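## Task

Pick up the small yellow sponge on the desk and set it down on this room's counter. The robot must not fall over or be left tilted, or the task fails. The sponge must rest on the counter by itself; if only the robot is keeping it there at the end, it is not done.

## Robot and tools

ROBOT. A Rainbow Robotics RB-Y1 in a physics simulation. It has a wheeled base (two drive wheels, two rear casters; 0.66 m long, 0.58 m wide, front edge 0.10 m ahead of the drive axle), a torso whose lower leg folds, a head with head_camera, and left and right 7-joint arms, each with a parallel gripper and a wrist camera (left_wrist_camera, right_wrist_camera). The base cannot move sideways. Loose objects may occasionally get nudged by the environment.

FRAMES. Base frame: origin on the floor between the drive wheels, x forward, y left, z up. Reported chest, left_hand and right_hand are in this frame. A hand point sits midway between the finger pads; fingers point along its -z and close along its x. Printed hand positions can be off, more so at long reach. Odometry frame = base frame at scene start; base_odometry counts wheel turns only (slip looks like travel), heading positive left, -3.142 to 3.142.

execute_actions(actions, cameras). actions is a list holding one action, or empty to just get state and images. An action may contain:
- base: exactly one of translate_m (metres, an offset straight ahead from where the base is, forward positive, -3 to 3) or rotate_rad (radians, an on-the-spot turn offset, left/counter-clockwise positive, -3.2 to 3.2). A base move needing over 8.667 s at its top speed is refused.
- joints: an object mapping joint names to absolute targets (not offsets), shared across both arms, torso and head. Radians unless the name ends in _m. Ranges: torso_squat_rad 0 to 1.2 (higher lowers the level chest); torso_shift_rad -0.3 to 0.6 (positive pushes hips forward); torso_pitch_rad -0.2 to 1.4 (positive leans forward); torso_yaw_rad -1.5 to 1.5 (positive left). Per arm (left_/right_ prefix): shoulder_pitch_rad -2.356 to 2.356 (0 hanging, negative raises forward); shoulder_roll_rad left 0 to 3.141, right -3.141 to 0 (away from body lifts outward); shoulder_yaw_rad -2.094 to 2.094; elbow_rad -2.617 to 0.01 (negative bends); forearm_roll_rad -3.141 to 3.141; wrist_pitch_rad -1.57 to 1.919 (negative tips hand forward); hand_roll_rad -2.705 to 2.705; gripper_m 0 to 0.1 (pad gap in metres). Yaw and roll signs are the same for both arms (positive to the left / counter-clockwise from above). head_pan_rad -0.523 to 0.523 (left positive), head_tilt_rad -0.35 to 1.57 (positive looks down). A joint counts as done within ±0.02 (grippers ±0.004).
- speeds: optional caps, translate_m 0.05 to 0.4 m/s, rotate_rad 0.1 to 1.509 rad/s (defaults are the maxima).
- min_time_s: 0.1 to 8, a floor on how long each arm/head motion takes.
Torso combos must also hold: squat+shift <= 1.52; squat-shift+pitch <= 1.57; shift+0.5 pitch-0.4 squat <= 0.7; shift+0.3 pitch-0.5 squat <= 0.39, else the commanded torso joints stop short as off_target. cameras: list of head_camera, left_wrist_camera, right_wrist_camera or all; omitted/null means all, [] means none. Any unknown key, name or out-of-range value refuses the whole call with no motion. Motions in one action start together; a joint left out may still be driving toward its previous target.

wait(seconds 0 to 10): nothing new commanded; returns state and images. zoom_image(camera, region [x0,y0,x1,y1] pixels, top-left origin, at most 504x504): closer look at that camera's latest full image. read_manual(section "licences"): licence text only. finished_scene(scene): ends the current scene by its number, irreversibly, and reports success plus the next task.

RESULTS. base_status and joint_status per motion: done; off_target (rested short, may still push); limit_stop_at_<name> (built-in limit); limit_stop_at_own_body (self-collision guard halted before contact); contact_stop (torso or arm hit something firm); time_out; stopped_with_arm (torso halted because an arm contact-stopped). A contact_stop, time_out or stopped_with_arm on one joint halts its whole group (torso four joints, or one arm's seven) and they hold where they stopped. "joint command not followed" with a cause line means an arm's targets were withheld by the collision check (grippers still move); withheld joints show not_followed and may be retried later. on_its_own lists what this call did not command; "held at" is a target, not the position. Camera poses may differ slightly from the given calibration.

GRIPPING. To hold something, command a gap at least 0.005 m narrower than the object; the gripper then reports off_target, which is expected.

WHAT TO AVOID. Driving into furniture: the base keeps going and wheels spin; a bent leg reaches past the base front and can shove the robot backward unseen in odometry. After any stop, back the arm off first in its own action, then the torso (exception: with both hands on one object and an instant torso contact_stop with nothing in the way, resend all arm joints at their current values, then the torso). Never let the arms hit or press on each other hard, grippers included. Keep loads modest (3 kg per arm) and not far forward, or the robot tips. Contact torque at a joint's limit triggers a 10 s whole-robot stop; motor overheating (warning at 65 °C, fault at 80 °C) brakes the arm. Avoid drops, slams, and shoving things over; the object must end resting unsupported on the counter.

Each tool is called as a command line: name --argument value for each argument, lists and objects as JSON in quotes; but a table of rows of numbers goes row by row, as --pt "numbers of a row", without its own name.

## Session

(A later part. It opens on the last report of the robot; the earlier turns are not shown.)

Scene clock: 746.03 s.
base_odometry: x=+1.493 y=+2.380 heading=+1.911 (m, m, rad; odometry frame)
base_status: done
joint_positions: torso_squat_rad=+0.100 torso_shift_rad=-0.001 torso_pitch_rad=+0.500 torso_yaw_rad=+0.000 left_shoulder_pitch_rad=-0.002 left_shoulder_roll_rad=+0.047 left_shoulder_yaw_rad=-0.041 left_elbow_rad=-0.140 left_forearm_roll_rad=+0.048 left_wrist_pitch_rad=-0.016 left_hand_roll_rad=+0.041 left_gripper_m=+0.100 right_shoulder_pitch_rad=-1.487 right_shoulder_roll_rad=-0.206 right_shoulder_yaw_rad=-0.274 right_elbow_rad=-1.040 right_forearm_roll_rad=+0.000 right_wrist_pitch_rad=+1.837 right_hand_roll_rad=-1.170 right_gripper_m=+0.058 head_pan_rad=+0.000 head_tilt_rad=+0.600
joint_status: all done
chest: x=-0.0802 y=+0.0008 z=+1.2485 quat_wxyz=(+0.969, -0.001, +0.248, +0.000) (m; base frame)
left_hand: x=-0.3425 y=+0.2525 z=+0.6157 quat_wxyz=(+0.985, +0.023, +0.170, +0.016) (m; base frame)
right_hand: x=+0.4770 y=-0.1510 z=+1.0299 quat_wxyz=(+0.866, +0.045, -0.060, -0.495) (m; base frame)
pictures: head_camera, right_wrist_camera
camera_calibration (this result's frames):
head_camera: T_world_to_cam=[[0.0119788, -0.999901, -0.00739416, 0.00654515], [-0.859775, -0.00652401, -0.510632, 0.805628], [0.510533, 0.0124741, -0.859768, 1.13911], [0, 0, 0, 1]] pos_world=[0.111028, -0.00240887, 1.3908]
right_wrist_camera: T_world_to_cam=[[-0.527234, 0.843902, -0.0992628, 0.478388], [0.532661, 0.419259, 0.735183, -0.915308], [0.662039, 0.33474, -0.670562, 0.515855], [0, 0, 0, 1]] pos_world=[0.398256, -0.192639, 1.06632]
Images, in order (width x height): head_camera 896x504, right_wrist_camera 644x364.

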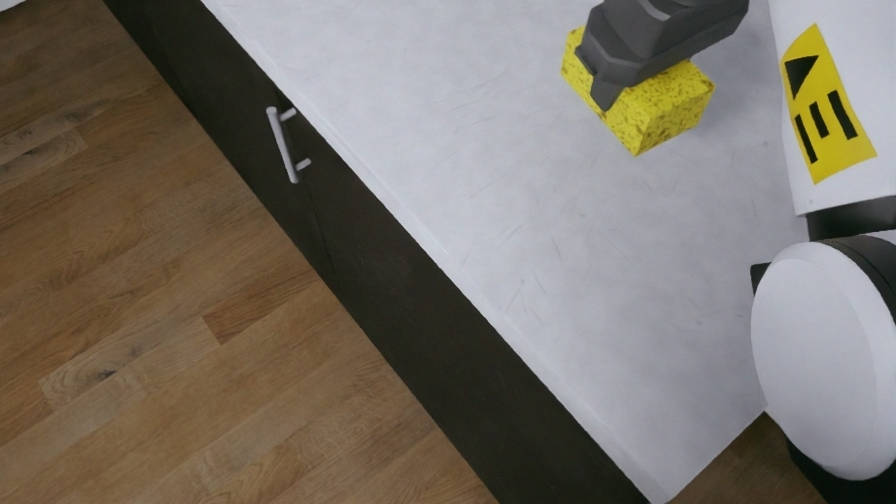

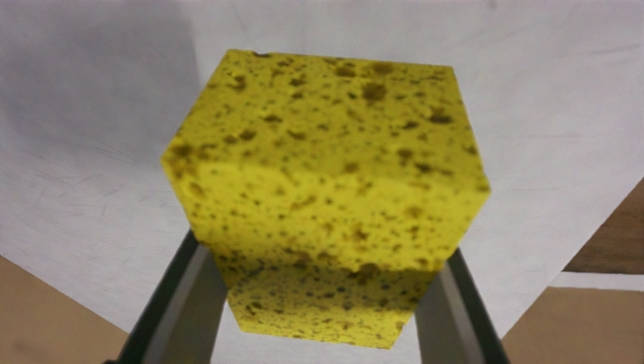

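zoom_image --camera "right_wrist_camera" --region '[484, 150, 644, 364]'

zoom_image --camera "right_wrist_camera" --region '[0, 230, 160, 364]'

Region (484, 150, 644, 364) of right_wrist_camera's 644x364 image, scaled by 2.355, with more detail than that image has; it fills the left 377 columns of this view, and the rest is white.

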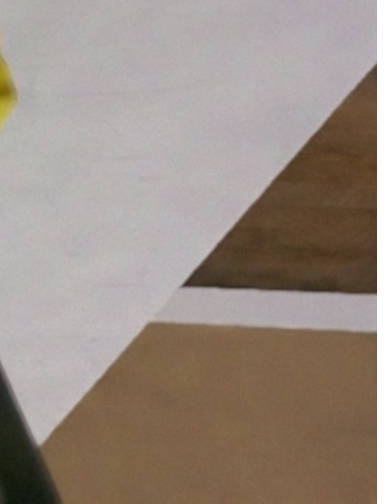

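Region (0, 230, 160, 364) of right_wrist_camera's 644x364 image, scaled by 3.150, with more detail than that image has; it fills the top 422 rows of this view, and the rest is white.

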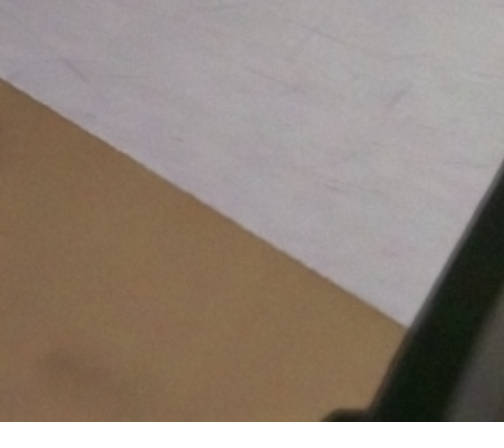

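execute_actions --actions '[{"joints": {"right_shoulder_pitch_rad": -1.412, "right_shoulder_roll_rad": -0.186, "right_shoulder_yaw_rad": -0.262, "right_elbow_rad": -0.9, "right_wrist_pitch_rad": 1.62}, "min_time_s": 0.9}]' --cameras '["head_camera", "right_wrist_camera"]'

Scene clock: 822.77 s.
base_odometry: x=+1.493 y=+2.380 heading=+1.911 (m, m, rad; odometry frame)
base_status: not commanded
joint_positions: torso_squat_rad=+0.100 torso_shift_rad=-0.001 torso_pitch_rad=+0.499 torso_yaw_rad=+0.000 left_shoulder_pitch_rad=-0.002 left_shoulder_roll_rad=+0.047 left_shoulder_yaw_rad=-0.041 left_elbow_rad=-0.140 left_forearm_roll_rad=+0.048 left_wrist_pitch_rad=-0.016 left_hand_roll_rad=+0.041 left_gripper_m=+0.100 right_shoulder_pitch_rad=-1.414 right_shoulder_roll_rad=-0.187 right_shoulder_yaw_rad=-0.263 right_elbow_rad=-0.901 right_forearm_roll_rad=+0.000 right_wrist_pitch_rad=+1.620 right_hand_roll_rad=-1.170 right_gripper_m=+0.058 head_pan_rad=+0.000 head_tilt_rad=+0.600
joint_status: all done
chest: x=-0.0806 y=+0.0008 z=+1.2486 quat_wxyz=(+0.969, -0.001, +0.247, +0.000) (m; base frame)
left_hand: x=-0.3424 y=+0.2525 z=+0.6156 quat_wxyz=(+0.985, +0.023, +0.169, +0.016) (m; base frame)
right_hand: x=+0.4774 y=-0.1518 z=+0.9592 quat_wxyz=(+0.865, +0.046, -0.062, -0.495) (m; base frame)
pictures: head_camera, right_wrist_camera
camera_calibration (this result's frames):
head_camera: T_world_to_cam=[[0.011982, -0.999901, -0.00738324, 0.00653778], [-0.859374, -0.00652256, -0.511307, 0.806189], [0.511208, 0.0124714, -0.859367, 1.13898], [0, 0, 0, 1]] pos_world=[0.110486, -0.00240912, 1.39106]
right_wrist_camera: T_world_to_cam=[[-0.525927, 0.844368, -0.102195, 0.474489], [0.529215, 0.418932, 0.737853, -0.864251], [0.665832, 0.333974, -0.66718, 0.463287], [0, 0, 0, 1]] pos_world=[0.39845, -0.193306, 0.995276]
Images, in order (width x height): head_camera 896x504, right_wrist_camera 644x364.

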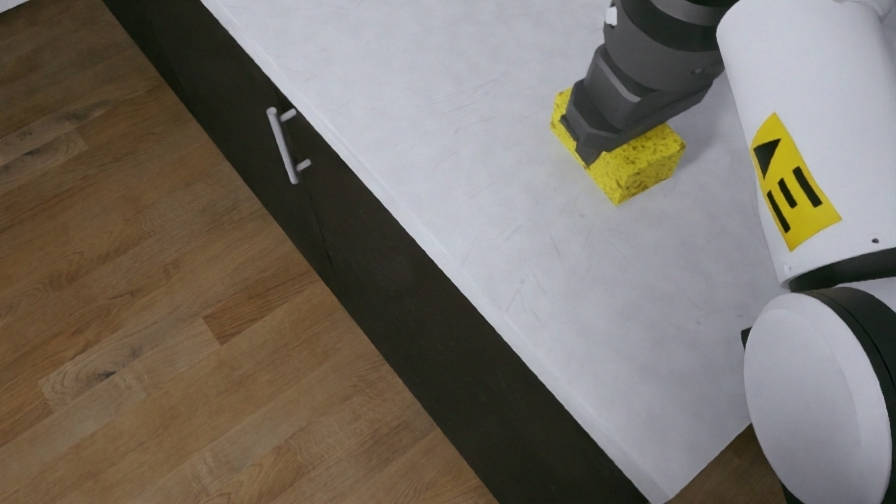

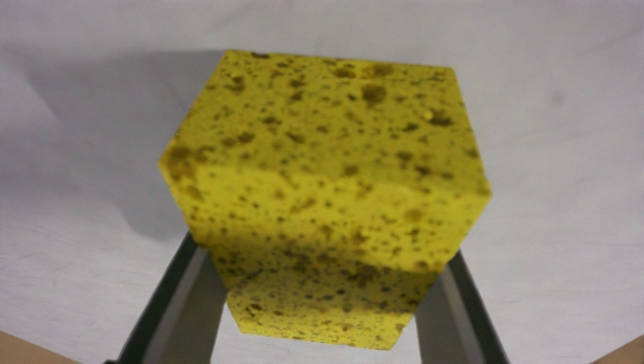

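execute_actions --actions '[{"joints": {"right_gripper_m": 0.085}}]' --cameras '["right_wrist_camera"]'

execute_actions --actions '[{"joints": {"right_shoulder_pitch_rad": -1.53, "right_wrist_pitch_rad": 1.72}}]' --cameras '["head_camera", "right_wrist_camera"]'

Scene clock: 833.70 s.
base_odometry: x=+1.493 y=+2.380 heading=+1.911 (m, m, rad; odometry frame)
base_status: not commanded
joint_positions: torso_squat_rad=+0.100 torso_shift_rad=-0.001 torso_pitch_rad=+0.500 torso_yaw_rad=+0.000 left_shoulder_pitch_rad=-0.002 left_shoulder_roll_rad=+0.047 left_shoulder_yaw_rad=-0.041 left_elbow_rad=-0.140 left_forearm_roll_rad=+0.048 left_wrist_pitch_rad=-0.016 left_hand_roll_rad=+0.041 left_gripper_m=+0.100 right_shoulder_pitch_rad=-1.412 right_shoulder_roll_rad=-0.186 right_shoulder_yaw_rad=-0.262 right_elbow_rad=-0.900 right_forearm_roll_rad=+0.000 right_wrist_pitch_rad=+1.620 right_hand_roll_rad=-1.170 right_gripper_m=+0.085 head_pan_rad=+0.000 head_tilt_rad=+0.600
joint_status: all done
chest: x=-0.0803 y=+0.0008 z=+1.2486 quat_wxyz=(+0.969, -0.001, +0.247, +0.000) (m; base frame)
left_hand: x=-0.3425 y=+0.2525 z=+0.6157 quat_wxyz=(+0.985, +0.023, +0.170, +0.016) (m; base frame)
right_hand: x=+0.4765 y=-0.1518 z=+0.9574 quat_wxyz=(+0.865, +0.045, -0.060, -0.495) (m; base frame)
pictures: right_wrist_camera
camera_calibration (this result's frames):
right_wrist_camera: T_world_to_cam=[[-0.526312, 0.844377, -0.100116, 0.472028], [0.532173, 0.418943, 0.735716, -0.861765], [0.663165, 0.333938, -0.669849, 0.466478], [0, 0, 0, 1]] pos_world=[0.397691, -0.193314, 0.993742]
Images, in order (width x height): right_wrist_camera 644x364.

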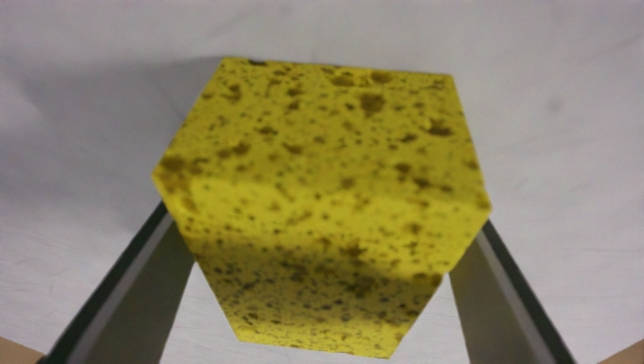

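Scene clock: 834.40 s.
base_odometry: x=+1.493 y=+2.380 heading=+1.911 (m, m, rad; odometry frame)
base_status: not commanded
joint_positions: torso_squat_rad=+0.100 torso_shift_rad=-0.001 torso_pitch_rad=+0.500 torso_yaw_rad=+0.000 left_shoulder_pitch_rad=-0.002 left_shoulder_roll_rad=+0.047 left_shoulder_yaw_rad=-0.041 left_elbow_rad=-0.140 left_forearm_roll_rad=+0.048 left_wrist_pitch_rad=-0.016 left_hand_roll_rad=+0.041 left_gripper_m=+0.100 right_shoulder_pitch_rad=-1.530 right_shoulder_roll_rad=-0.186 right_shoulder_yaw_rad=-0.262 right_elbow_rad=-0.900 right_forearm_roll_rad=+0.000 right_wrist_pitch_rad=+1.720 right_hand_roll_rad=-1.170 right_gripper_m=+0.085 head_pan_rad=+0.000 head_tilt_rad=+0.600
joint_status: all done
chest: x=-0.0802 y=+0.0009 z=+1.2485 quat_wxyz=(+0.969, -0.001, +0.247, +0.000) (m; base frame)
left_hand: x=-0.3425 y=+0.2525 z=+0.6157 quat_wxyz=(+0.985, +0.022, +0.170, +0.016) (m; base frame)
right_hand: x=+0.4881 y=-0.1299 z=+1.0132 quat_wxyz=(+0.874, +0.051, -0.063, -0.480) (m; base frame)
pictures: head_camera, right_wrist_camera
camera_calibration (this result's frames):
head_camera: T_world_to_cam=[[0.011987, -0.999901, -0.00734992, 0.00652164], [-0.859705, -0.00655194, -0.510748, 0.805727], [0.510649, 0.0124411, -0.859699, 1.13909], [0, 0, 0, 1]] pos_world=[0.110936, -0.00237139, 1.39084]
right_wrist_camera: T_world_to_cam=[[-0.555044, 0.825492, -0.102418, 0.479135], [0.508434, 0.434126, 0.74366, -0.912695], [0.658347, 0.360691, -0.660667, 0.48539], [0, 0, 0, 1]] pos_world=[0.410431, -0.174373, 1.04849]
Images, in order (width x height): head_camera 896x504, right_wrist_camera 644x364.

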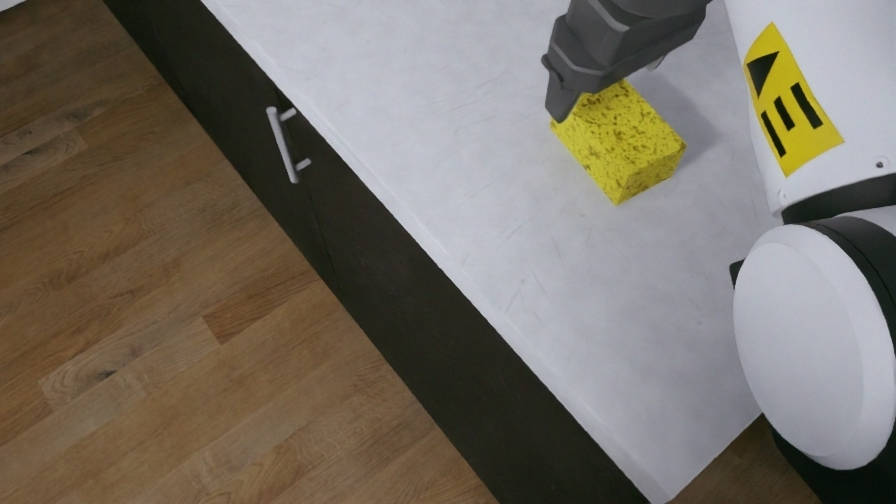

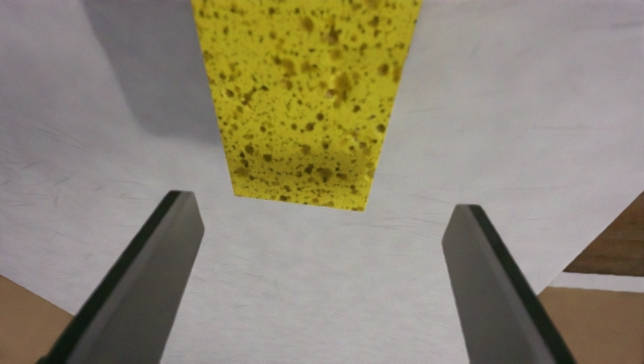

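execute_actions --actions '[{"joints": {"torso_pitch_rad": 0.0, "head_tilt_rad": 0.9}}]' --cameras '["head_camera"]'

Scene clock: 847.23 s.
base_odometry: x=+1.493 y=+2.380 heading=+1.911 (m, m, rad; odometry frame)
base_status: not commanded
joint_positions: torso_squat_rad=+0.100 torso_shift_rad=-0.001 torso_pitch_rad=+0.000 torso_yaw_rad=+0.000 left_shoulder_pitch_rad=-0.002 left_shoulder_roll_rad=+0.047 left_shoulder_yaw_rad=-0.041 left_elbow_rad=-0.140 left_forearm_roll_rad=+0.048 left_wrist_pitch_rad=-0.016 left_hand_roll_rad=+0.041 left_gripper_m=+0.100 right_shoulder_pitch_rad=-1.530 right_shoulder_roll_rad=-0.186 right_shoulder_yaw_rad=-0.262 right_elbow_rad=-0.900 right_forearm_roll_rad=+0.000 right_wrist_pitch_rad=+1.720 right_hand_roll_rad=-1.170 right_gripper_m=+0.085 head_pan_rad=+0.000 head_tilt_rad=+0.900
joint_status: all done
chest: x=-0.2286 y=+0.0009 z=+1.2864 quat_wxyz=(+1.000, -0.001, +0.000, +0.000) (m; base frame)
left_hand: x=-0.1554 y=+0.2525 z=+0.6053 quat_wxyz=(+0.996, +0.018, -0.079, +0.022) (m; base frame)
right_hand: x=+0.3830 y=-0.1297 z=+1.3523 quat_wxyz=(+0.831, +0.168, -0.277, -0.452) (m; base frame)
pictures: head_camera
camera_calibration (this result's frames):
head_camera: T_world_to_cam=[[0.0130576, -0.999903, -0.00477174, 0.00638653], [-0.741113, -0.00647432, -0.671349, 0.898525], [0.671253, 0.0123026, -0.741126, 1.18207], [0, 0, 0, 1]] pos_world=[-0.127639, -0.00233926, 1.47931]
Images, in order (width x height): head_camera 896x504.

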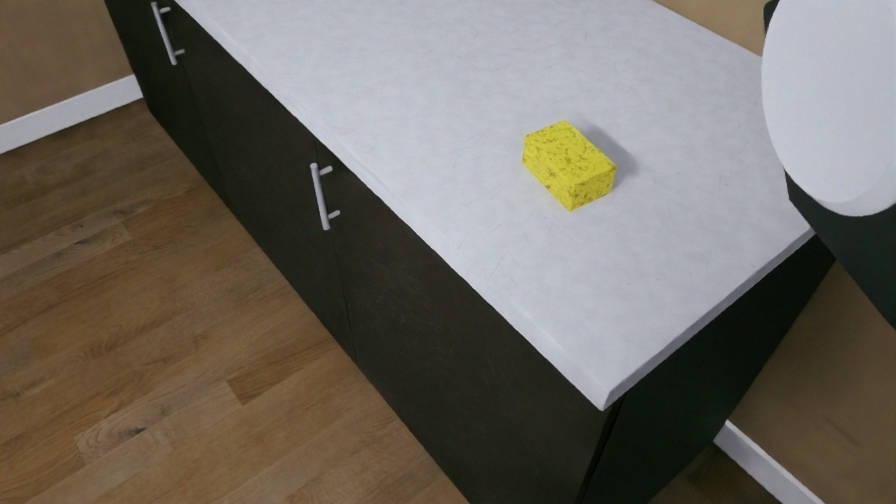

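The sponge is resting on the counter, well away from the edges.

finished_scene --scene 1

The scene is finished: the task was done.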